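# Push utility cart through self-closing door into taped bay

## Task

Move the utility cart through the self-closing door and leave it parked in the yellow-taped area. All four of its wheels must be fully inside the tape, with none touching the tape. Its three tubes must still stand upright in the top tray. The robot must not tip over or finish leaning, or the task fails. The parked state must hold by itself: it does not count if the robot is what keeps the cart in place at the end.

## Robot and tools

Robot: a Hello Robot Stretch 3 with a single arm. It has a two-wheeled base 0.33 m long and 0.34 m wide, a lift that rides up a mast, and a telescoping arm that reaches out to the robot's right side. The gripper cannot move forward by itself, so the base must drive for that. Turning in place pivots on the point between the drive wheels, 0.05 m behind the front edge. Stowed (arm in, wrist folded), a spin clears a 0.28 m radius. An unfolded, level wrist reaches outside that radius.

Frames: the base frame sits on the floor between the drive wheels, with x ahead, y to the left and z up. The odometry frame is the base frame as it was when the scene began. hand_pose is given in the base frame, at the meeting point of the closed fingertips. With all wrist joints at zero, its x axis points up, y points back toward the mast and z points to the rear.

execute_actions: arguments "actions" (a list holding one action, or empty to just read state and images) and "cameras" (a list of names from head_camera, nav_camera, wrist_camera, all; omitted, null or ["all"] gives every camera, [] gives none). An action may contain "base", "joints" and "contact_limits". Its parts start together but can finish at different times. "base" takes one command only. {"translate_m": d} is a relative drive of d metres from the base's last reported position, forward positive, -1 to 1. {"rotate_rad": d} is a relative turn in place, counter-clockwise (left) positive, -3.2 to 3.2. The base cannot strafe. "joints" holds absolute targets keyed by name: lift_m 0 to 1.1 (arm height on the mast); arm_m 0 to 0.52 (extension); wrist_yaw_rad -1.345 to 4.42 (0 along the arm, positive swings toward the front, 3.0 folds it over the base); wrist_pitch_rad -1.57 to 0.451 (0 level, negative tips the fingers down); wrist_roll_rad -2.911 to 2.911; gripper_m -0.089 to 0.179 (larger is wider, and the real gap is a bit less); head_pan_rad -3.953 to 1.73 (0 ahead, positive left, -1.57 faces along the arm); head_tilt_rad -1.53 to 0.419 (negative looks down). "contact_limits" accepts only arm_m: an effort percentage from 1 to 100 at which arm motion halts (negative sense when retracting). A joint or base left out of an action may keep pushing toward its earlier target. An unknown key or an out-of-range value rejects the whole call, and nothing moves. One action runs at most 15 s. If a result reports a stop, later motion and finish calls in the same reply are skipped.

wait: "seconds" 0 to 10. It commands nothing and returns the same state and images.

zoom_image: "camera" plus "region" [x0, y0, x1, y1] in pixels of that camera's latest full image, origin top-left, at most 504 by 504. It gives a closer look.

finished_scene: "scene" is the integer number of the scene being ended. This is final, and the result reports success. Call it only once the goal holds on its own. A reply without any tool call ends everything.

Result lines: base_status and joint_status give how each commanded motion ended. "done" means the target was reached (for the base, only that the wheels turned the full amount, even if they slipped). "off_target" means it stopped short and may still be pushing. After contact_stop, time_out or torque_fault, the old target is dropped. The lift and arm halt and go slack when they press firmly on something, and a loaded slack lift may slowly sink. The base, wrist and head never stop on contact. A wrist servo strained for several seconds shuts off for 10 s. on_its_own covers uncommanded parts, and "held at" there is a target, not a position. motor_effort is a percentage, positive toward higher joint values, with the peak in brackets. It is biased and noisy. Positive wheel effort means pushing forward. lidar_m has 12 distances in metres from the base origin, in 30-degree sectors: the 1st straight ahead, then counter-clockwise (4th left, 7th behind, 10th right), with "-" for nothing seen. It scans a plane 0.17 m high, misses glass and thin legs, and is partly blocked by the robot itself. wrist_depth_mm and head_depth_mm are 7x7 grids of median depths in mm. base_odometry counts wheel turns. turned_by_wheels and turned_by_imu give the turn since the last result. base_tilt gives forward and right lean in degrees, with an offset of a few degrees.

Cameras: head_camera and nav_camera are on the head and move with head pan and tilt. wrist_camera rides on the gripper. The calibration data give intrinsics and extrinsics relative to the base frame, with small errors.

Speed: the base only moves fast (0.30 m/s, 1.9 rad/s) when lift_m < 0.30, arm_m < 0.03 and wrist_yaw_rad > 2.54. Otherwise it is held to 0.10 m/s and 0.63 rad/s.

Gripper: to grip, command a value below the object's width. To release, command at least 0.02 above the value where contact happened. Readings do not confirm that anything is held.

Avoid: folding or unfolding the wrist unless lift_m is 0.32 to 0.95, wrist_pitch_rad is -0.4 and roll is about 0. With yaw below -0.4, keep pitch at -0.5 or lower. Arm pushes against solid things with the gripper above roughly 0.45 m can tip the robot, and repeated pushes make this worse. Driving while gripping or hooking something fixed, or snagging furniture (especially when reversing), can tip it. If base_tilt shows a lean, back out in small steps, unload the gripper and drop the lift to about 0.2. Don't drop things, slam into them or shove hard. Keep the cart and its tubes upright. Something may occasionally nudge loose objects.

Each tool is called after "Emit:" as name(argument=value, ...) on one line, values as JSON.

## Session

Emit:
execute_actions(actions=[])

Scene clock: 0.00 s.
base_odometry: x=+0.000 y=+0.000 heading=+0.000 (m, m, rad; odometry frame)
turned_by_wheels: +0.000 (rad since the last result)
turned_by_imu: +0.000 (rad since the last result)
base_tilt: forward=-2.0 right=-1.3 (deg)
lidar_m: 0.88 0.81 0.82 1.01 0.94 0.95 1.20 1.42 1.50 1.72 1.59 1.32
head_depth_mm: 1309 1317 1330 1346 1358 1366 1374 / 1179 1185 1194 1202 1216 1221 1230 / 1069 1077 1083 1089 1100 1111 1117 / 982 991 996 1002 1008 1016 1023 / 907 911 918 925 928 934 940 / 843 848 852 857 863 867 873 / 785 793 795 800 804 810 813
base_status: not commanded
joint_positions: lift_m=+0.534 arm_m=+0.001 wrist_yaw_rad=+3.118 wrist_pitch_rad=-0.448 wrist_roll_rad=-0.001 gripper_m=+0.037 head_pan_rad=-0.010 head_tilt_rad=+0.004
joint_status: not commanded
motor_effort: left_wheel=+0 right_wheel=+1 lift_m=+34 arm_m=-1 wrist_yaw_rad=+0 wrist_pitch_rad=+8 wrist_roll_rad=+0 gripper_m=+1 head_pan_rad=+0 head_tilt_rad=+1 (%)
hand_pose: x=-0.0161 y=+0.0741 z=+0.5400 quat_wxyz=(+0.165, +0.691, +0.149, +0.688) (m; base frame)
wrist_depth_mm: 690 757 953 - 889 729 613 / 723 812 - - 955 766 638 / 780 879 - - - 798 670 / 810 949 - - - 836 693 / 832 905 - 927 933 867 730 / 749 754 - 777 802 796 738 / 650 655 656 679 676 684 680
pictures: head_camera (sideways: a quarter turn clockwise sets it upright), nav_camera (sideways: a quarter turn counterclockwise sets it upright), wrist_camera
Images, in order (width x height): head_camera 896x504, nav_camera 672x504, wrist_camera 644x364.

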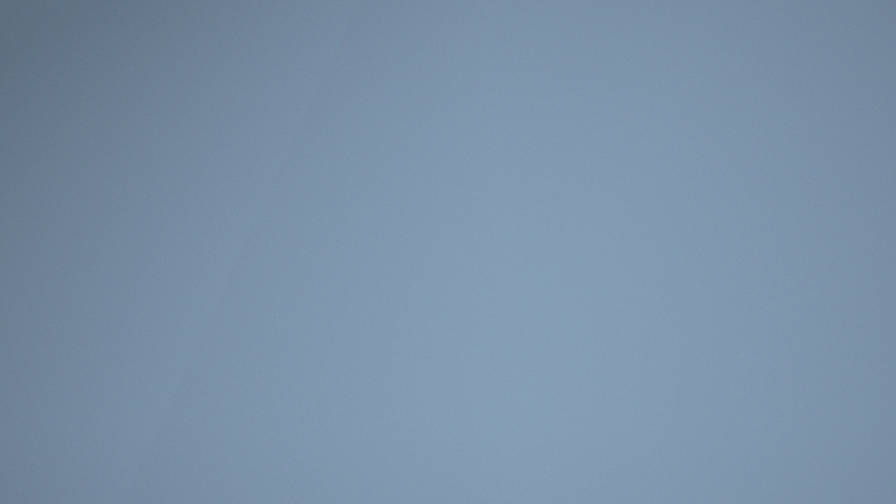

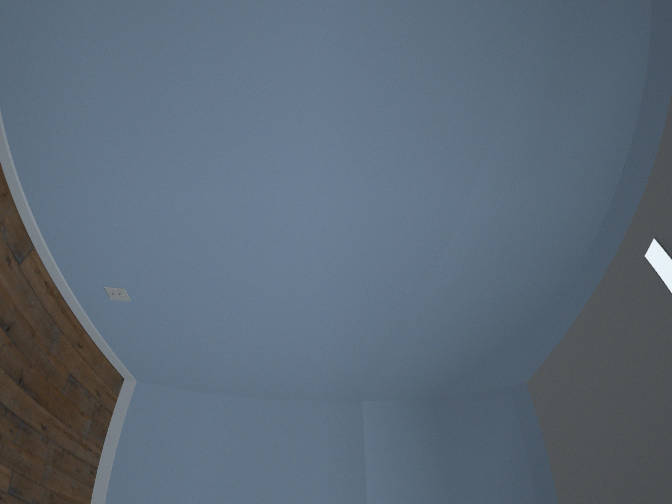

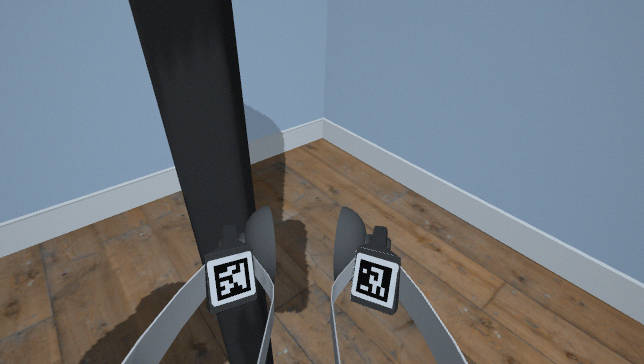

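Emit:
execute_actions(actions=[{"joints": {"head_pan_rad": -1.57, "head_tilt_rad": -0.5}}], cameras=["head_camera", "nav_camera"])

Emit:
execute_actions(actions=[{"joints": {"head_pan_rad": -3.14, "head_tilt_rad": -0.5}}], cameras=["head_camera", "nav_camera"])

Scene clock: 6.47 s.
base_odometry: x=+0.000 y=+0.000 heading=+0.000 (m, m, rad; odometry frame)
turned_by_wheels: +0.000 (rad since the last result)
turned_by_imu: +0.001 (rad since the last result)
base_tilt: forward=-2.0 right=-1.2 (deg)
lidar_m: 0.87 0.81 0.82 1.01 0.94 0.95 1.20 1.42 1.50 1.72 1.60 1.32
head_depth_mm: 2183 2428 2754 2658 2007 1618 1351 / 1995 2216 2456 2600 2001 1617 1345 / 1851 2028 2250 2444 1987 1604 1336 / 1717 1870 2060 2286 1982 1593 1342 / 1617 1748 1907 2100 1962 1590 1337 / 1512 1630 1774 1944 1956 1584 1330 / 1428 1539 1658 1797 1888 1575 1328
base_status: not commanded
joint_positions: lift_m=+0.534 arm_m=+0.001 wrist_yaw_rad=+3.118 wrist_pitch_rad=-0.448 wrist_roll_rad=-0.001 gripper_m=+0.037 head_pan_rad=-1.563 head_tilt_rad=-0.493
joint_status: all done
motor_effort: left_wheel=+0(1) right_wheel=+0(1) lift_m=+34(34) arm_m=+0(0) wrist_yaw_rad=+0(1) wrist_pitch_rad=+8(8) wrist_roll_rad=+0(0) gripper_m=+1(0) head_pan_rad=-3(42) head_tilt_rad=-2(22) (%)
hand_pose: x=-0.0161 y=+0.0741 z=+0.5400 quat_wxyz=(+0.165, +0.691, +0.149, +0.688) (m; base frame)
wrist_depth_mm: 697 756 972 - 889 723 612 / 742 815 - - 950 771 643 / 772 862 - - - 806 664 / 807 974 - - - 859 693 / 847 896 - 907 926 866 730 / 754 749 - 775 807 767 746 / 658 660 663 670 671 688 694
pictures: head_camera (sideways: a quarter turn clockwise sets it upright), nav_camera (sideways: a quarter turn counterclockwise sets it upright)
camera_calibration (this result's frames):
head_camera: T_world_to_cam=[[-0.00395086, 0.510796, -0.859693, 1.14499], [0.998758, -0.0406853, -0.0287636, 0.0310679], [-0.0496692, -0.858739, -0.51, 0.623835], [0, 0, 0, 1]] pos_world=[0.0044798, -0.0478797, 1.30339]
nav_camera: T_world_to_cam=[[0.00743636, -0.463885, 0.885864, -1.11283], [-0.999067, 0.0342375, 0.0263152, 0.0252508], [-0.042537, -0.885234, -0.463197, 0.560199], [0, 0, 0, 1]] pos_world=[0.0573319, -0.021183, 1.24464]
Images, in order (width x height): head_camera 896x504, nav_camera 672x504.

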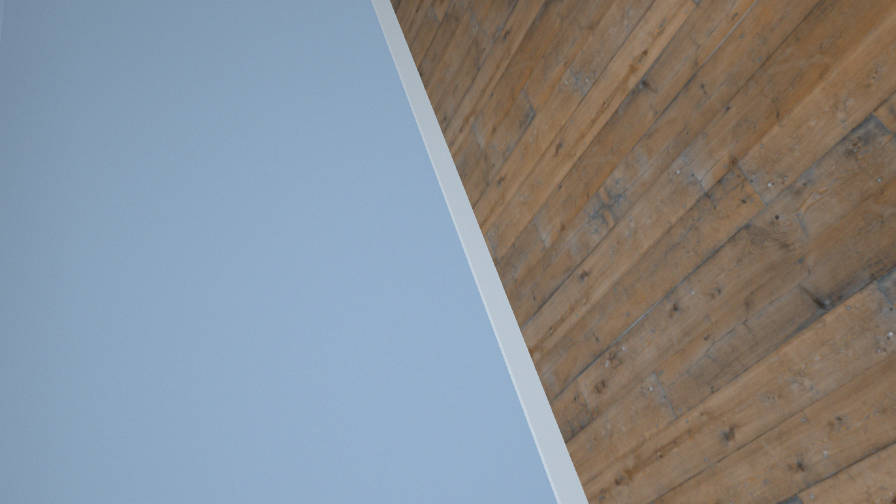

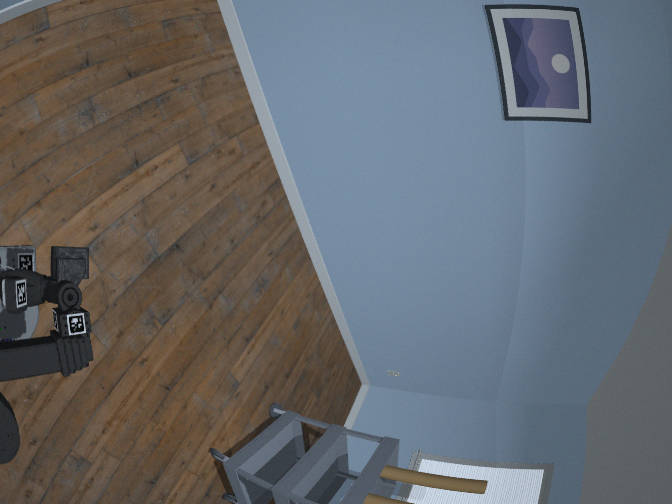

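Scene clock: 7.77 s.
base_odometry: x=+0.000 y=+0.000 heading=+0.000 (m, m, rad; odometry frame)
turned_by_wheels: +0.000 (rad since the last result)
turned_by_imu: +0.000 (rad since the last result)
base_tilt: forward=-2.0 right=-1.2 (deg)
lidar_m: 0.88 0.81 0.82 1.01 0.94 0.95 1.20 1.42 1.50 1.72 1.60 1.32
head_depth_mm: 971 1026 1086 1157 1240 1332 1335 / 1063 1126 1203 1288 1390 1488 1339 / 1169 1253 1349 1455 1582 1594 1341 / 1300 1396 1515 1670 1795 1598 1339 / 1611 1751 1925 2146 1964 1587 1335 / 1856 2047 2269 2444 1965 1581 1325 / 2003 2259 2595 2537 1942 1574 1318
base_status: not commanded
joint_positions: lift_m=+0.534 arm_m=+0.001 wrist_yaw_rad=+3.118 wrist_pitch_rad=-0.448 wrist_roll_rad=-0.001 gripper_m=+0.037 head_pan_rad=-3.133 head_tilt_rad=-0.494
joint_status: all done
motor_effort: left_wheel=+0(0) right_wheel=+0(0) lift_m=+34(34) arm_m=+0(1) wrist_yaw_rad=+1(0) wrist_pitch_rad=+8(8) wrist_roll_rad=+0(0) gripper_m=+0(1) head_pan_rad=-4(43) head_tilt_rad=-2(1) (%)
hand_pose: x=-0.0161 y=+0.0741 z=+0.5400 quat_wxyz=(+0.165, +0.691, +0.149, +0.688) (m; base frame)
wrist_depth_mm: 697 756 980 - 887 735 608 / 730 816 - - 971 774 631 / 758 864 - - - 798 672 / 809 962 - - - 844 702 / 835 877 - 900 924 867 737 / 740 747 - 775 777 803 739 / 665 654 661 669 666 690 688
pictures: head_camera (sideways: a quarter turn clockwise sets it upright), nav_camera (sideways: a quarter turn counterclockwise sets it upright)
camera_calibration (this result's frames):
head_camera: T_world_to_cam=[[0.511037, 0.00436182, -0.859548, 1.14166], [-0.0398778, -0.99879, -0.0287774, 0.0374216], [-0.858633, 0.0489832, -0.510244, 0.629087], [0, 0, 0, 1]] pos_world=[-0.0417813, 0.0015819, 1.30337]
nav_camera: T_world_to_cam=[[-0.46413, -0.00780985, 0.885733, -1.10978], [0.0334304, 0.999094, 0.0263272, 0.018937], [-0.885136, 0.0418297, -0.463449, 0.565666], [0, 0, 0, 1]] pos_world=[-0.0150257, -0.0512487, 1.24463]
Images, in order (width x height): head_camera 896x504, nav_camera 672x504.

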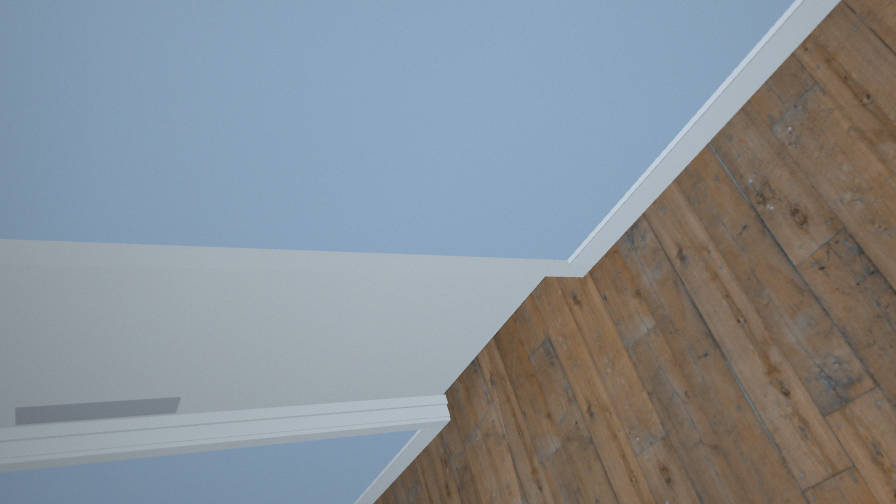

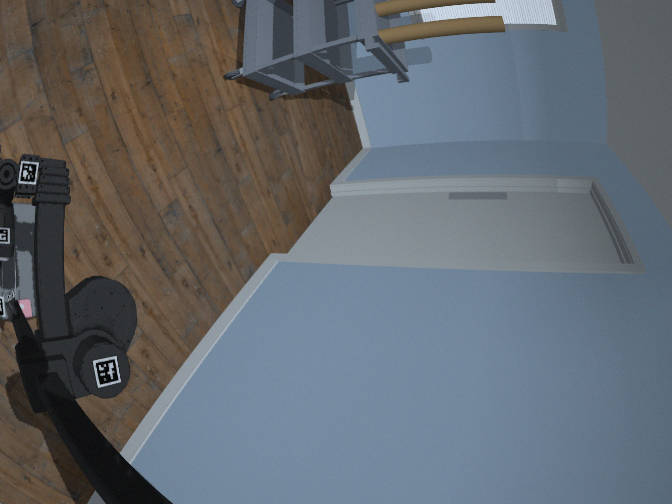

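Emit:
execute_actions(actions=[{"joints": {"head_pan_rad": -2.36, "head_tilt_rad": -0.45}}], cameras=["head_camera", "nav_camera"])

Scene clock: 11.73 s.
base_odometry: x=+0.000 y=+0.000 heading=+0.000 (m, m, rad; odometry frame)
turned_by_wheels: +0.000 (rad since the last result)
turned_by_imu: +0.001 (rad since the last result)
base_tilt: forward=-2.1 right=-1.3 (deg)
lidar_m: 0.87 0.81 0.82 1.01 0.94 0.95 1.20 1.42 1.50 1.72 1.60 1.32
head_depth_mm: 2503 2692 2919 2837 2097 1667 1383 / 2516 2731 2938 2796 2095 1658 1379 / 2480 2693 1823 1979 2005 1659 1372 / 1567 1675 1726 1762 1897 1647 1373 / 2554 2756 1823 2054 1921 1646 1361 / 2580 2790 1835 2041 1971 1630 1357 / 2654 2863 3137 2711 2039 1624 1356
base_status: not commanded
joint_positions: lift_m=+0.534 arm_m=+0.001 wrist_yaw_rad=+3.118 wrist_pitch_rad=-0.448 wrist_roll_rad=-0.001 gripper_m=+0.037 head_pan_rad=-2.367 head_tilt_rad=-0.458
joint_status: all done
motor_effort: left_wheel=-1(0) right_wheel=+0(0) lift_m=+34(34) arm_m=-1(1) wrist_yaw_rad=+0(0) wrist_pitch_rad=+8(8) wrist_roll_rad=+0(0) gripper_m=+0(0) head_pan_rad=+3(39) head_tilt_rad=+3(7) (%)
hand_pose: x=-0.0161 y=+0.0741 z=+0.5400 quat_wxyz=(+0.165, +0.691, +0.149, +0.688) (m; base frame)
wrist_depth_mm: 686 761 967 - 886 729 604 / 722 796 - - 938 760 638 / 762 887 - - - 821 668 / 834 924 - - - 850 694 / 830 897 - 905 934 864 732 / 745 748 - 771 795 786 747 / 654 663 666 677 663 684 688
pictures: head_camera (sideways: a quarter turn clockwise sets it upright), nav_camera (sideways: a quarter turn counterclockwise sets it upright)
camera_calibration (this result's frames):
head_camera: T_world_to_cam=[[0.343362, 0.335653, -0.877177, 1.16567], [0.662618, -0.74847, -0.0270277, 0.0308597], [-0.665612, -0.571953, -0.479406, 0.587785], [0, 0, 0, 1]] pos_world=[-0.0294593, -0.0319786, 1.30512]
nav_camera: T_world_to_cam=[[-0.306508, -0.305006, 0.901678, -1.13155], [-0.667537, 0.744163, 0.0248082, 0.0251893], [-0.678562, -0.5943, -0.431695, 0.523087], [0, 0, 0, 1]] pos_world=[0.024934, -0.0530031, 1.24548]
Images, in order (width x height): head_camera 896x504, nav_camera 672x504.

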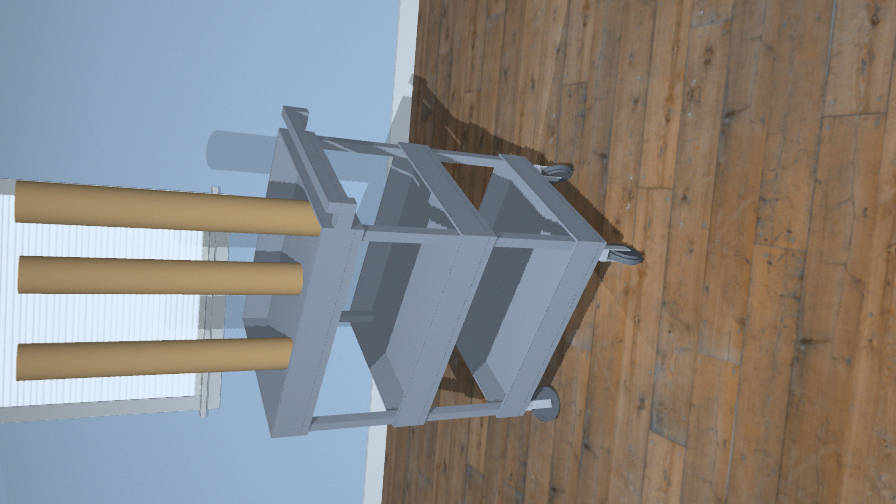

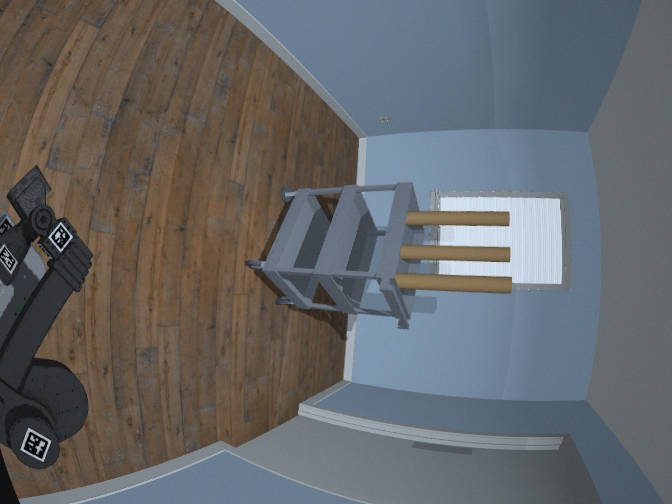

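Emit:
zoom_image(camera="head_camera", region=[200, 60, 660, 460])

Region (200, 60, 660, 460) of head_camera's 896x504 image, scaled by 1.096, with more detail than that image has; it fills the top 438 rows of this view, and the rest is white.

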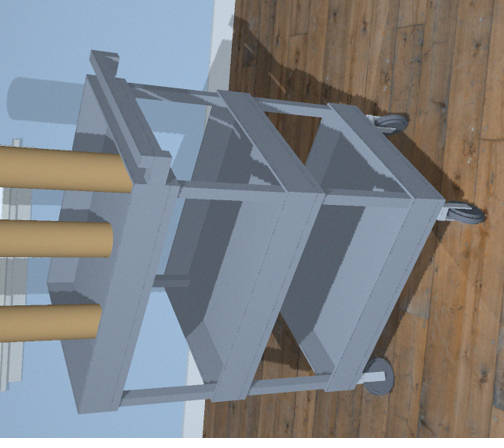

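Emit:
execute_actions(actions=[{"base": {"rotate_rad": 0.293}, "joints": {"lift_m": 0.28, "head_pan_rad": -3.0, "head_tilt_rad": -0.6}}], cameras=[])

Emit:
execute_actions(actions=[{"base": {"translate_m": -1.0}}], cameras=["nav_camera"])

Emit:
execute_actions(actions=[{"base": {"translate_m": -0.615}}], cameras=["nav_camera", "head_camera"])

Scene clock: 134.87 s.
base_odometry: x=+0.000 y=+0.000 heading=+0.293 (m, m, rad; odometry frame)
turned_by_wheels: +0.293 (rad since the last result)
turned_by_imu: +0.294 (rad since the last result)
base_tilt: forward=-2.1 right=-1.2 (deg)
lidar_m: 0.82 0.81 0.90 0.94 0.94 1.04 1.79 1.42 1.96 1.60 1.59 1.00
head_depth_mm: 1823 1887 1936 2018 1750 1495 1277 / 2053 2204 2332 2244 1786 1488 1269 / 2575 2759 2740 2234 1771 1482 1266 / 2644 2919 2986 2223 1766 1476 1264 / 2594 2851 2957 2217 1765 1463 1255 / 2540 2660 1875 2001 1760 1464 1255 / 1388 1446 1750 1744 1750 1456 1246
base_status: done
joint_positions: lift_m=+0.280 arm_m=+0.001 wrist_yaw_rad=+3.118 wrist_pitch_rad=-0.448 wrist_roll_rad=-0.001 gripper_m=+0.037 head_pan_rad=-2.993 head_tilt_rad=-0.593
joint_status: all done
motor_effort: left_wheel=-2(7) right_wheel=+3(5) lift_m=+24(29) arm_m=+0(0) wrist_yaw_rad=+0(0) wrist_pitch_rad=+8(8) wrist_roll_rad=+0(0) gripper_m=+0(1) head_pan_rad=-3(34) head_tilt_rad=-3(12) (%)
hand_pose: x=-0.0161 y=+0.0740 z=+0.2863 quat_wxyz=(+0.165, +0.690, +0.149, +0.688) (m; base frame)
wrist_depth_mm: 704 758 884 921 - 851 674 / 758 806 942 - - 875 695 / 794 853 867 888 909 870 716 / 662 682 690 697 710 708 699 / 555 551 - 562 580 572 586 / 464 497 - - 498 491 495 / - - - - 418 422 428
pictures: none
No camera images: the call's "cameras" was empty. Leave "cameras" out to get every camera's image.

Scene clock: 139.80 s.
base_odometry: x=-0.957 y=-0.289 heading=+0.293 (m, m, rad; odometry frame)
turned_by_wheels: +0.000 (rad since the last result)
turned_by_imu: +0.002 (rad since the last result)
base_tilt: forward=-2.0 right=-1.3 (deg)
lidar_m: 1.76 1.41 0.73 0.60 0.60 0.65 1.19 0.75 0.64 1.95 1.94 2.14
head_depth_mm: 1108 1186 1282 1336 1384 1405 1278 / 1295 1349 1397 1530 1654 1486 1267 / 1667 1747 1849 1935 1787 1476 1265 / 1797 1980 2221 2212 1765 1472 1263 / 1760 1939 2159 2195 1757 1469 1255 / 1728 1890 2117 2187 1738 1459 1250 / 1693 1863 2060 2191 1738 1460 1249
base_status: done
joint_positions: lift_m=+0.280 arm_m=+0.001 wrist_yaw_rad=+3.118 wrist_pitch_rad=-0.448 wrist_roll_rad=-0.001 gripper_m=+0.037 head_pan_rad=-2.993 head_tilt_rad=-0.593
joint_status: not commanded
motor_effort: left_wheel=-3(11) right_wheel=+3(6) lift_m=+25(25) arm_m=-1(0) wrist_yaw_rad=+0(0) wrist_pitch_rad=+8(8) wrist_roll_rad=+0(0) gripper_m=+0(0) head_pan_rad=-3(3) head_tilt_rad=-2(2) (%)
hand_pose: x=-0.0161 y=+0.0740 z=+0.2863 quat_wxyz=(+0.165, +0.690, +0.149, +0.688) (m; base frame)
wrist_depth_mm: 461 484 563 621 694 804 937 / 493 537 632 679 769 904 - / 525 575 678 724 832 920 959 / 587 625 677 699 724 715 717 / 547 553 - 562 575 576 590 / 461 501 - - 493 492 496 / - - - - 420 426 429
pictures: nav_camera (sideways: a quarter turn counterclockwise sets it upright)
camera_calibration (this result's frames):
nav_camera: T_world_to_cam=[[-0.543469, -0.0851056, 0.835104, -1.04327], [-0.108874, 0.99359, 0.0304038, 0.0145014], [-0.832339, -0.0743978, -0.549251, 0.676983], [0, 0, 0, 1]] pos_world=[-0.00192865, -0.0528309, 1.24264]
Images, in order (width x height): nav_camera 672x504.

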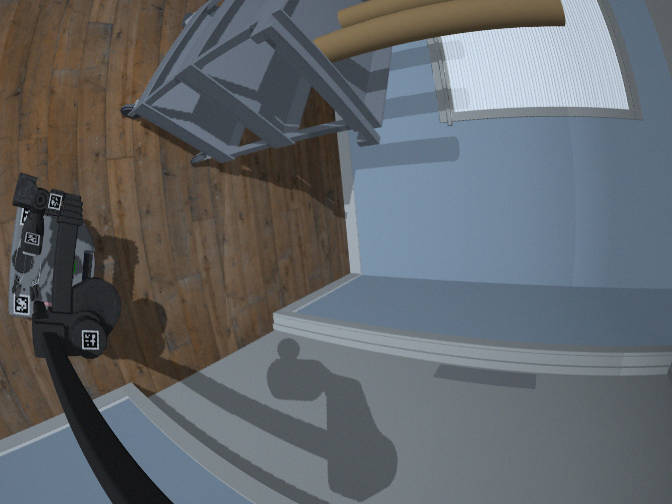

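Scene clock: 143.53 s.
base_odometry: x=-1.546 y=-0.466 heading=+0.293 (m, m, rad; odometry frame)
turned_by_wheels: +0.000 (rad since the last result)
turned_by_imu: +0.001 (rad since the last result)
base_tilt: forward=-2.0 right=-1.3 (deg)
lidar_m: 2.34 0.92 0.47 0.47 0.47 0.52 0.71 1.44 1.60 0.51 0.56 2.38
head_depth_mm: 682 701 708 781 880 976 1020 / 831 864 901 943 963 1065 1196 / 1065 1120 1187 1254 1337 1380 1254 / 1275 1394 1541 1718 1722 1474 1259 / 1249 1376 1531 1737 1757 1466 1260 / 1220 1351 1495 1679 1757 1460 1251 / 1202 1317 1460 1639 1746 1452 1248
base_status: done
joint_positions: lift_m=+0.280 arm_m=+0.001 wrist_yaw_rad=+3.118 wrist_pitch_rad=-0.448 wrist_roll_rad=-0.001 gripper_m=+0.037 head_pan_rad=-2.993 head_tilt_rad=-0.594
joint_status: not commanded
motor_effort: left_wheel=-2(11) right_wheel=+3(5) lift_m=+24(24) arm_m=-1(0) wrist_yaw_rad=+0(0) wrist_pitch_rad=+8(8) wrist_roll_rad=+0(0) gripper_m=+0(0) head_pan_rad=-2(3) head_tilt_rad=-2(2) (%)
hand_pose: x=-0.0161 y=+0.0740 z=+0.2863 quat_wxyz=(+0.165, +0.690, +0.149, +0.688) (m; base frame)
wrist_depth_mm: 369 391 456 484 476 535 630 / 392 425 495 532 518 602 725 / 420 464 549 596 574 690 834 / 458 511 602 639 638 712 730 / 498 537 - 570 572 582 589 / 465 494 - - 493 490 499 / - - - - 421 422 426
pictures: head_camera (sideways: a quarter turn clockwise sets it upright), nav_camera (sideways: a quarter turn counterclockwise sets it upright)
camera_calibration (this result's frames):
head_camera: T_world_to_cam=[[0.587734, 0.0878101, -0.804275, 1.06912], [0.102699, -0.994148, -0.0334918, 0.0426854], [-0.80251, -0.062914, -0.593312, 0.736819], [0, 0, 0, 1]] pos_world=[-0.041439, -0.00508793, 1.29846]
nav_camera: T_world_to_cam=[[-0.543619, -0.0851128, 0.835006, -1.04315], [-0.108852, 0.993593, 0.0304109, 0.0144921], [-0.832244, -0.0743604, -0.5494, 0.677177], [0, 0, 0, 1]] pos_world=[-0.00191961, -0.0528291, 1.24263]
Images, in order (width x height): head_camera 896x504, nav_camera 672x504.

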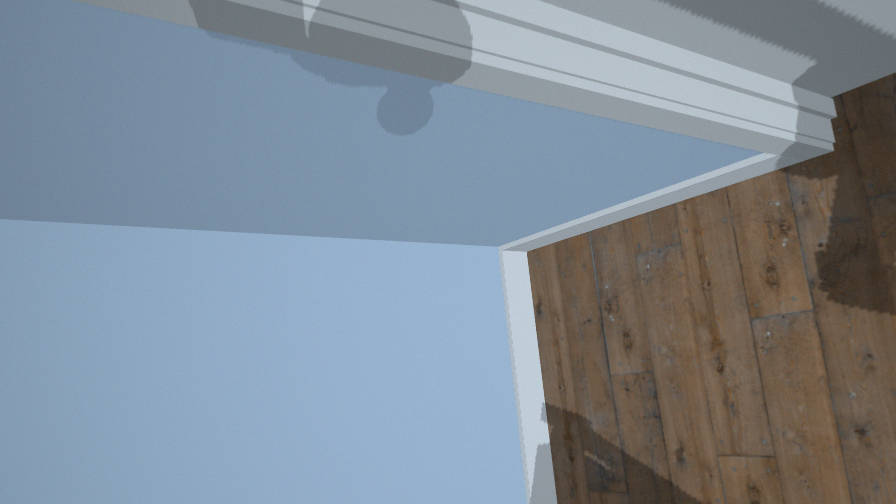

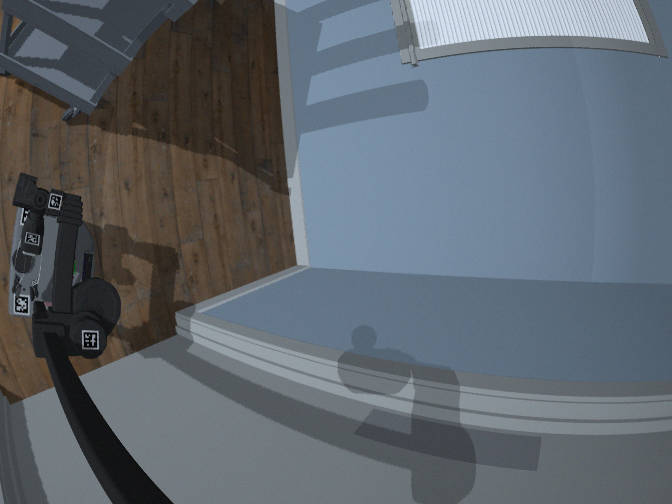

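Emit:
execute_actions(actions=[{"base": {"rotate_rad": -0.721}, "joints": {"lift_m": 0.85, "wrist_pitch_rad": -0.4, "head_pan_rad": -0.4, "head_tilt_rad": -0.9}}], cameras=[])

Emit:
execute_actions(actions=[{"joints": {"wrist_yaw_rad": 1.57, "gripper_m": 0.12}}], cameras=[])

Emit:
execute_actions(actions=[{"joints": {"wrist_pitch_rad": 0.0, "wrist_roll_rad": 1.57}}])

Scene clock: 157.97 s.
base_odometry: x=-1.546 y=-0.466 heading=-0.428 (m, m, rad; odometry frame)
turned_by_wheels: -0.721 (rad since the last result)
turned_by_imu: -0.718 (rad since the last result)
base_tilt: forward=-2.0 right=-1.3 (deg)
lidar_m: 2.22 2.44 1.62 0.56 0.49 0.47 0.48 0.65 1.41 1.50 0.51 0.53
head_depth_mm: 522 612 711 979 926 1262 1155 / 990 649 638 1011 956 1201 1153 / 1961 842 658 1024 1215 1252 1142 / 2010 804 704 1026 1295 1262 1137 / 2040 2214 834 1543 1384 1256 1131 / 2051 2190 1852 1588 1408 1248 1131 / 2067 2186 1839 1585 1392 1245 1122
base_status: done
joint_positions: lift_m=+0.850 arm_m=+0.001 wrist_yaw_rad=+3.118 wrist_pitch_rad=-0.420 wrist_roll_rad=-0.001 gripper_m=+0.037 head_pan_rad=-0.407 head_tilt_rad=-0.889
joint_status: all done
motor_effort: left_wheel=+1(9) right_wheel=-1(7) lift_m=+43(46) arm_m=+0(0) wrist_yaw_rad=+0(0) wrist_pitch_rad=+11(12) wrist_roll_rad=+0(0) gripper_m=+0(0) head_pan_rad=+3(44) head_tilt_rad=-4(21) (%)
hand_pose: x=-0.0161 y=+0.0777 z=+0.8619 quat_wxyz=(+0.156, +0.693, +0.140, +0.690) (m; base frame)
wrist_depth_mm: 384 424 597 830 - - - / 396 459 632 905 - - - / 406 494 696 - - - - / 428 534 772 - - - - / 443 564 - - - - - / 462 595 - - - - - / 484 596 827 - - - -
pictures: none
No camera images: the call's "cameras" was empty. Leave "cameras" out to get every camera's image.

Scene clock: 159.73 s.
base_odometry: x=-1.546 y=-0.466 heading=-0.428 (m, m, rad; odometry frame)
turned_by_wheels: +0.000 (rad since the last result)
turned_by_imu: +0.000 (rad since the last result)
base_tilt: forward=-2.1 right=-1.3 (deg)
lidar_m: 2.22 2.43 1.62 0.56 0.49 0.47 0.48 0.65 1.40 1.49 0.51 0.52
head_depth_mm: 522 612 713 981 923 - - / 991 648 638 1012 955 1180 1113 / 1958 844 658 1028 1218 1247 1139 / 2024 803 704 1028 1278 1245 1138 / 2043 2221 833 1542 1381 1258 1133 / 2060 2187 1838 1594 1400 1248 1132 / 2071 2175 1839 1584 1393 1242 1126
base_status: not commanded
joint_positions: lift_m=+0.850 arm_m=+0.001 wrist_yaw_rad=+1.573 wrist_pitch_rad=-0.420 wrist_roll_rad=-0.001 gripper_m=+0.120 head_pan_rad=-0.407 head_tilt_rad=-0.889
joint_status: all done
motor_effort: left_wheel=+2(2) right_wheel=-3(2) lift_m=+43(43) arm_m=+0(1) wrist_yaw_rad=-2(2) wrist_pitch_rad=+11(11) wrist_roll_rad=+0(0) gripper_m=+1(81) head_pan_rad=+4(3) head_tilt_rad=-4(3) (%)
hand_pose: x=+0.2028 y=-0.1460 z=+0.8619 quat_wxyz=(+0.593, +0.593, -0.383, +0.386) (m; base frame)
wrist_depth_mm: - - - - - 370 442 / - - - 531 462 387 479 / - - - - 429 307 466 / - - - - 889 352 241 / - - - - 731 734 297 / - - - - 597 640 622 / 978 - - 939 813 521 346
pictures: none
No camera images: the call's "cameras" was empty. Leave "cameras" out to get every camera's image.

Scene clock: 161.20 s.
base_odometry: x=-1.546 y=-0.466 heading=-0.428 (m, m, rad; odometry frame)
turned_by_wheels: +0.000 (rad since the last result)
turned_by_imu: +0.000 (rad since the last result)
base_tilt: forward=-2.1 right=-1.2 (deg)
lidar_m: 2.21 2.43 1.62 0.56 0.49 0.47 0.48 0.65 1.41 1.49 0.51 0.52
head_depth_mm: 523 611 710 982 923 - - / 993 648 637 1035 1197 1223 1115 / 1951 844 653 984 1192 1258 1143 / 2020 803 704 1020 1288 1263 1137 / 2044 2220 833 1550 1385 1259 1133 / 2047 2185 1843 1591 1402 1254 1128 / 2075 2193 1827 1580 1395 1244 1124
base_status: not commanded
joint_positions: lift_m=+0.850 arm_m=+0.001 wrist_yaw_rad=+1.573 wrist_pitch_rad=-0.024 wrist_roll_rad=+1.565 gripper_m=+0.120 head_pan_rad=-0.407 head_tilt_rad=-0.889
joint_status: all done
motor_effort: left_wheel=+2(2) right_wheel=-2(1) lift_m=+42(42) arm_m=-1(0) wrist_yaw_rad=-2(2) wrist_pitch_rad=+13(14) wrist_roll_rad=+3(7) gripper_m=+0(0) head_pan_rad=+4(3) head_tilt_rad=-4(3) (%)
hand_pose: x=+0.2342 y=-0.1458 z=+0.9579 quat_wxyz=(+0.011, +0.708, -0.706, -0.006) (m; base frame)
wrist_depth_mm: - - - - 338 669 535 / - - - - 402 - 529 / - - - - 520 - 565 / - - - - - - - / - - - - - - - / - - - - - - - / - - - - - - -
pictures: head_camera (sideways: a quarter turn clockwise sets it upright), nav_camera (sideways: a quarter turn counterclockwise sets it upright), wrist_camera
camera_calibration (this result's frames):
head_camera: T_world_to_cam=[[-0.736997, 0.317961, -0.596436, 0.80635], [0.426417, 0.903391, -0.0453108, 0.0560825], [0.524408, -0.287724, -0.801381, 0.999336], [0, 0, 0, 1]] pos_world=[0.0463028, -0.0195187, 1.28433]
nav_camera: T_world_to_cam=[[0.708063, -0.301279, 0.638653, -0.794866], [-0.421965, -0.905704, 0.0405677, 0.00319277], [0.566209, -0.298214, -0.768425, 0.953537], [0, 0, 0, 1]] pos_world=[0.0242621, 0.0477733, 1.24024]
wrist_camera: T_world_to_cam=[[-0.0653244, -0.0296991, -0.997422, 0.952419], [-0.183778, 0.982817, -0.017228, 0.23488], [0.980795, 0.182179, -0.0696599, 0.032197], [0, 0, 0, 1]] pos_world=[0.0738033, -0.208424, 0.956253]
Images, in order (width x height): head_camera 896x504, nav_camera 672x504, wrist_camera 644x364.

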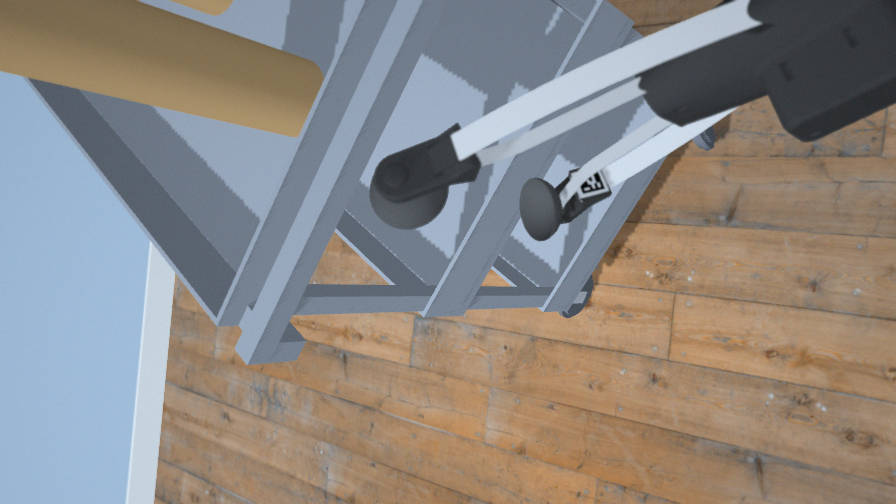

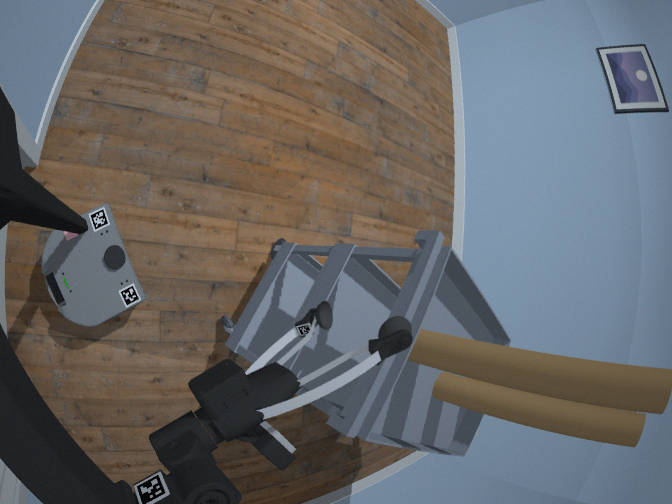

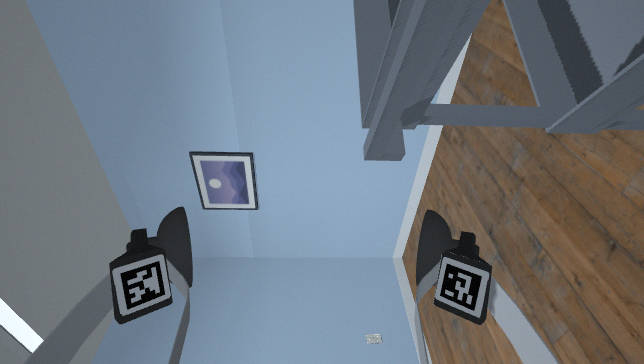

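Emit:
execute_actions(actions=[{"joints": {"lift_m": 0.727, "arm_m": 0.16, "head_pan_rad": -0.6, "head_tilt_rad": -0.95}}], cameras=["head_camera", "wrist_camera"])

Scene clock: 205.43 s.
base_odometry: x=-1.546 y=-0.466 heading=-0.428 (m, m, rad; odometry frame)
turned_by_wheels: +0.000 (rad since the last result)
turned_by_imu: +0.001 (rad since the last result)
base_tilt: forward=-2.2 right=-1.3 (deg)
lidar_m: 2.22 2.43 1.62 0.56 0.49 0.47 0.48 0.65 1.40 1.49 0.51 0.53
head_depth_mm: 894 805 614 1052 1374 1263 1145 / 750 793 611 991 1300 1254 1136 / 552 663 628 986 1223 1250 1136 / 901 748 656 996 1277 1240 1130 / 880 779 1050 1030 1313 1236 1127 / 2006 695 994 1461 1345 1228 1122 / 2012 2024 1729 1522 1359 1227 1119
base_status: not commanded
joint_positions: lift_m=+0.727 arm_m=+0.160 wrist_yaw_rad=+1.572 wrist_pitch_rad=-0.023 wrist_roll_rad=+1.566 gripper_m=+0.120 head_pan_rad=-0.593 head_tilt_rad=-0.938
joint_status: all done
motor_effort: left_wheel=+1(2) right_wheel=-2(3) lift_m=+24(37) arm_m=+6(6) wrist_yaw_rad=-2(2) wrist_pitch_rad=+13(13) wrist_roll_rad=+2(3) gripper_m=+1(1) head_pan_rad=-4(21) head_tilt_rad=-5(5) (%)
hand_pose: x=+0.2343 y=-0.3042 z=+0.8359 quat_wxyz=(+0.010, +0.707, -0.707, -0.006) (m; base frame)
wrist_depth_mm: - - - 120 722 581 396 / 349 354 359 222 - 581 400 / - - - 280 - 573 379 / - - - 377 - 548 443 / - - - 532 - - 868 / - - - - - - 894 / - - - - - - 877
pictures: head_camera (sideways: a quarter turn clockwise sets it upright), wrist_camera
camera_calibration (this result's frames):
head_camera: T_world_to_cam=[[-0.688931, 0.464439, -0.55648, 0.754002], [0.584146, 0.810292, -0.0469118, 0.0572018], [0.429124, -0.357385, -0.829535, 1.03652], [0, 0, 0, 1]] pos_world=[0.0412457, -0.0261013, 1.2821]
wrist_camera: T_world_to_cam=[[-0.0640578, -0.0288976, -0.997528, 0.826107], [-0.182604, 0.983044, -0.0167519, 0.387871], [0.981098, 0.181079, -0.0682485, 0.0509358], [0, 0, 0, 1]] pos_world=[0.0737725, -0.366645, 0.834039]
Images, in order (width x height): head_camera 896x504, wrist_camera 644x364.

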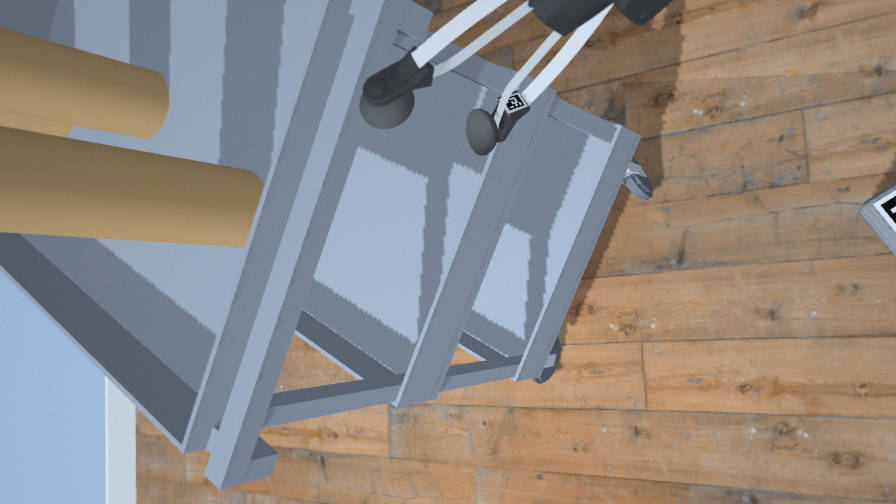

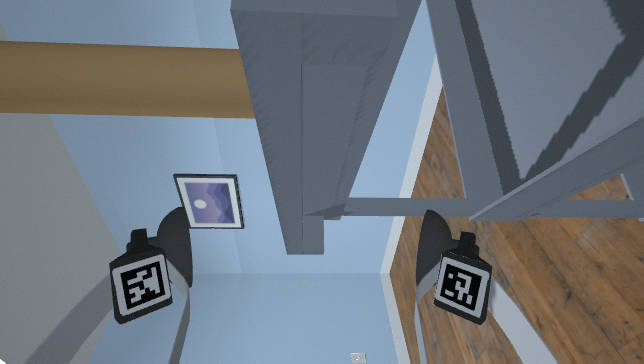

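Emit:
execute_actions(actions=[{"joints": {"lift_m": 0.74, "wrist_roll_rad": -1.57}}], cameras=[])

Emit:
execute_actions(actions=[{"base": {"translate_m": 0.12}, "joints": {"head_pan_rad": -0.75, "head_tilt_rad": -1.05}}], cameras=["head_camera", "wrist_camera"])

Scene clock: 236.17 s.
base_odometry: x=-1.546 y=-0.466 heading=-0.428 (m, m, rad; odometry frame)
turned_by_wheels: +0.000 (rad since the last result)
turned_by_imu: +0.001 (rad since the last result)
base_tilt: forward=-2.1 right=-1.2 (deg)
lidar_m: 2.21 2.44 1.62 0.56 0.49 0.47 0.48 0.65 1.41 1.49 0.51 0.53
head_depth_mm: 893 804 616 924 1392 1241 1142 / 751 794 616 1000 1261 1256 1137 / 553 662 628 986 1225 1248 1133 / 901 747 658 997 1278 1240 1129 / 878 779 1048 1029 1313 1237 1124 / 2008 694 995 1462 1342 1229 1123 / 2015 2021 1734 1528 1358 1224 1119
base_status: not commanded
joint_positions: lift_m=+0.740 arm_m=+0.160 wrist_yaw_rad=+1.573 wrist_pitch_rad=-0.024 wrist_roll_rad=-1.565 gripper_m=+0.120 head_pan_rad=-0.593 head_tilt_rad=-0.938
joint_status: all done
motor_effort: left_wheel=+2(2) right_wheel=-2(2) lift_m=+43(46) arm_m=+6(6) wrist_yaw_rad=-2(6) wrist_pitch_rad=+14(25) wrist_roll_rad=-3(16) gripper_m=+0(2) head_pan_rad=-3(2) head_tilt_rad=-4(4) (%)
hand_pose: x=+0.2342 y=-0.3037 z=+0.8482 quat_wxyz=(+0.706, +0.010, +0.007, +0.708) (m; base frame)
wrist_depth_mm: - - - - - - - / - - - - - - - / 443 546 - 471 - - - / 392 637 - 390 - - - / 459 600 - 332 413 412 417 / 449 - 297 283 - - - / 430 666 257 251 523 529 522
pictures: none
No camera images: the call's "cameras" was empty. Leave "cameras" out to get every camera's image.

Scene clock: 238.70 s.
base_odometry: x=-1.437 y=-0.516 heading=-0.428 (m, m, rad; odometry frame)
turned_by_wheels: +0.000 (rad since the last result)
turned_by_imu: +0.000 (rad since the last result)
base_tilt: forward=-2.1 right=-1.2 (deg)
lidar_m: 2.11 2.37 2.06 0.71 0.54 0.57 0.59 0.80 1.50 0.47 0.45 0.46
head_depth_mm: 804 702 550 878 1320 1229 1136 / 702 697 566 930 1289 1224 1130 / 498 617 569 923 1218 1218 1148 / 552 620 587 942 1276 1214 - / 777 684 968 952 1285 1211 1131 / 732 678 808 1063 1310 1203 1112 / 1936 603 1544 1432 1305 1198 1107
base_status: done
joint_positions: lift_m=+0.740 arm_m=+0.160 wrist_yaw_rad=+1.573 wrist_pitch_rad=-0.024 wrist_roll_rad=-1.565 gripper_m=+0.120 head_pan_rad=-0.743 head_tilt_rad=-1.037
joint_status: all done
motor_effort: left_wheel=+2(5) right_wheel=-2(3) lift_m=+43(43) arm_m=+6(6) wrist_yaw_rad=-2(2) wrist_pitch_rad=+13(13) wrist_roll_rad=-3(3) gripper_m=+1(0) head_pan_rad=-2(17) head_tilt_rad=-4(14) (%)
hand_pose: x=+0.2342 y=-0.3037 z=+0.8483 quat_wxyz=(+0.706, +0.010, +0.007, +0.708) (m; base frame)
wrist_depth_mm: - - - - - - - / - - - 370 - - - / 420 - 382 358 - - - / 463 - 304 287 - - - / 461 574 252 182 - - - / 455 - 213 158 289 295 295 / 427 677 190 136 293 294 296
pictures: head_camera (sideways: a quarter turn clockwise sets it upright), wrist_camera
camera_calibration (this result's frames):
head_camera: T_world_to_cam=[[-0.649257, 0.59666, -0.471659, 0.643266], [0.695188, 0.7171, -0.0498047, 0.0602844], [0.30851, -0.360228, -0.880373, 1.10333], [0, 0, 0, 1]] pos_world=[0.0353466, -0.0295901, 1.27775]
wrist_camera: T_world_to_cam=[[-0.0160917, 0.0181351, 0.999706, -0.852667], [-0.178512, -0.983824, 0.0149736, -0.237698], [0.983806, -0.178219, 0.0190688, -0.13212], [0, 0, 0, 1]] pos_world=[0.0738274, -0.241936, 0.858495]
Images, in order (width x height): head_camera 896x504, wrist_camera 644x364.

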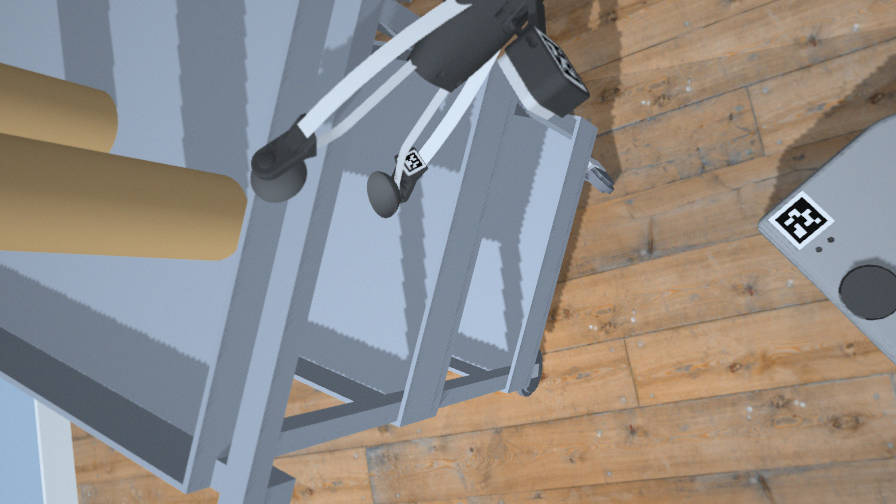

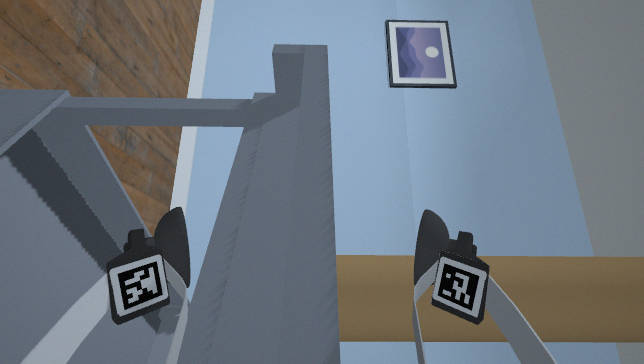

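Emit:
execute_actions(actions=[{"base": {"translate_m": 0.04}}], cameras=[])

Emit:
execute_actions(actions=[{"joints": {"gripper_m": -0.02}}], cameras=["head_camera", "wrist_camera"])

Scene clock: 253.50 s.
base_odometry: x=-1.401 y=-0.532 heading=-0.428 (m, m, rad; odometry frame)
turned_by_wheels: +0.000 (rad since the last result)
turned_by_imu: +0.001 (rad since the last result)
base_tilt: forward=-2.1 right=-1.2 (deg)
lidar_m: 2.07 2.35 2.21 0.76 0.55 0.61 0.63 0.84 1.52 0.45 0.42 0.44
head_depth_mm: 760 703 557 804 1323 1235 1135 / 495 685 555 927 1194 1224 1127 / 478 563 526 914 1208 1219 1152 / 784 675 560 930 1222 1218 - / 755 682 582 940 1270 1210 1130 / 1920 650 701 1378 1298 1201 1111 / 1916 1747 1522 1429 1300 1198 1103
base_status: done
joint_positions: lift_m=+0.740 arm_m=+0.160 wrist_yaw_rad=+1.573 wrist_pitch_rad=-0.024 wrist_roll_rad=-1.565 gripper_m=+0.120 head_pan_rad=-0.743 head_tilt_rad=-1.037
joint_status: not commanded
motor_effort: left_wheel=+2(7) right_wheel=-2(4) lift_m=+42(43) arm_m=+7(6) wrist_yaw_rad=-2(2) wrist_pitch_rad=+13(13) wrist_roll_rad=-3(3) gripper_m=+1(0) head_pan_rad=-3(3) head_tilt_rad=-5(5) (%)
hand_pose: x=+0.2342 y=-0.3037 z=+0.8483 quat_wxyz=(+0.706, +0.010, +0.007, +0.708) (m; base frame)
wrist_depth_mm: - - - - - - - / - - - 334 - - - / 392 - 347 319 - - - / 440 - 264 181 - - - / 462 544 219 149 - - - / 450 - 190 130 267 278 272 / 433 629 169 115 246 247 247
pictures: none
No camera images: the call's "cameras" was empty. Leave "cameras" out to get every camera's image.

Scene clock: 255.40 s.
base_odometry: x=-1.401 y=-0.532 heading=-0.428 (m, m, rad; odometry frame)
turned_by_wheels: +0.000 (rad since the last result)
turned_by_imu: +0.000 (rad since the last result)
base_tilt: forward=-2.0 right=-1.3 (deg)
lidar_m: 2.07 2.36 2.21 0.76 0.55 0.61 0.63 0.84 1.52 0.45 0.43 0.44
head_depth_mm: 760 702 555 741 1324 1231 1136 / 495 685 558 911 1196 1225 1129 / 478 563 547 919 1206 1220 1154 / 786 677 560 932 1217 1217 - / 755 682 582 939 1272 1206 1126 / 1920 651 700 1376 1296 1202 1111 / 1929 1755 1515 1436 1302 1200 1105
base_status: not commanded
joint_positions: lift_m=+0.740 arm_m=+0.160 wrist_yaw_rad=+1.573 wrist_pitch_rad=-0.014 wrist_roll_rad=-1.566 gripper_m=-0.019 head_pan_rad=-0.743 head_tilt_rad=-1.037
joint_status: all done
motor_effort: left_wheel=+2(2) right_wheel=-2(2) lift_m=+42(42) arm_m=+6(6) wrist_yaw_rad=-2(2) wrist_pitch_rad=+8(13) wrist_roll_rad=-3(3) gripper_m=-20(95) head_pan_rad=-4(3) head_tilt_rad=-4(5) (%)
hand_pose: x=+0.2345 y=-0.3037 z=+0.8507 quat_wxyz=(+0.706, +0.007, +0.004, +0.708) (m; base frame)
wrist_depth_mm: - - - - - - - / - - - 325 - - - / 387 - 334 306 - - - / 434 - 262 255 - - - / 469 - 223 145 - - - / 468 641 - 127 277 270 273 / 474 602 168 115 249 250 251
pictures: head_camera (sideways: a quarter turn clockwise sets it upright), wrist_camera
camera_calibration (this result's frames):
head_camera: T_world_to_cam=[[-0.649208, 0.596779, -0.471575, 0.643156], [0.695283, 0.717008, -0.0498073, 0.0602872], [0.308399, -0.360213, -0.880418, 1.10339], [0, 0, 0, 1]] pos_world=[0.0353408, -0.0295926, 1.27774]
wrist_camera: T_world_to_cam=[[-0.0256929, 0.0190903, 0.999488, -0.852429], [-0.17844, -0.983848, 0.0142045, -0.237005], [0.983615, -0.177984, 0.0286844, -0.140495], [0, 0, 0, 1]] pos_world=[0.0740006, -0.24191, 0.859389]
Images, in order (width x height): head_camera 896x504, wrist_camera 644x364.

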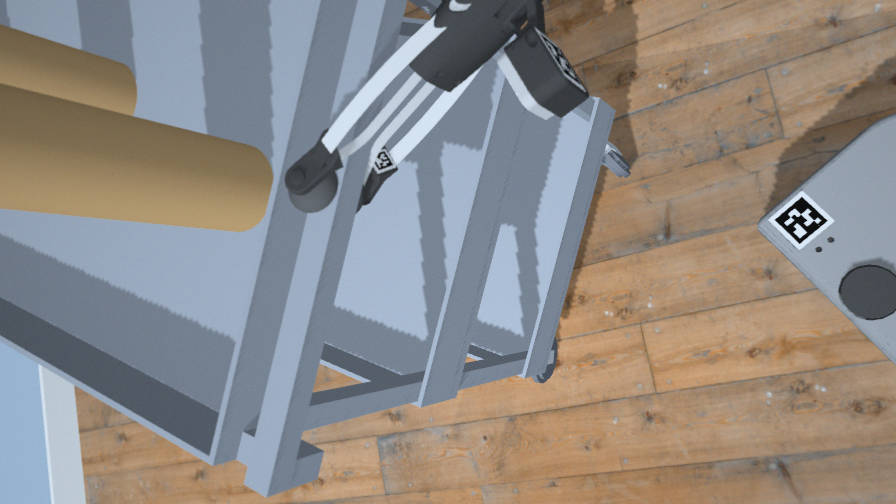

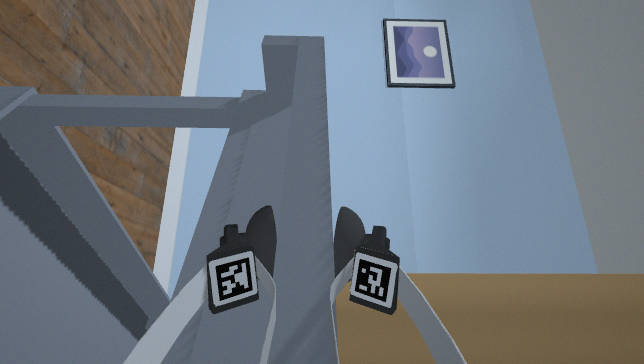

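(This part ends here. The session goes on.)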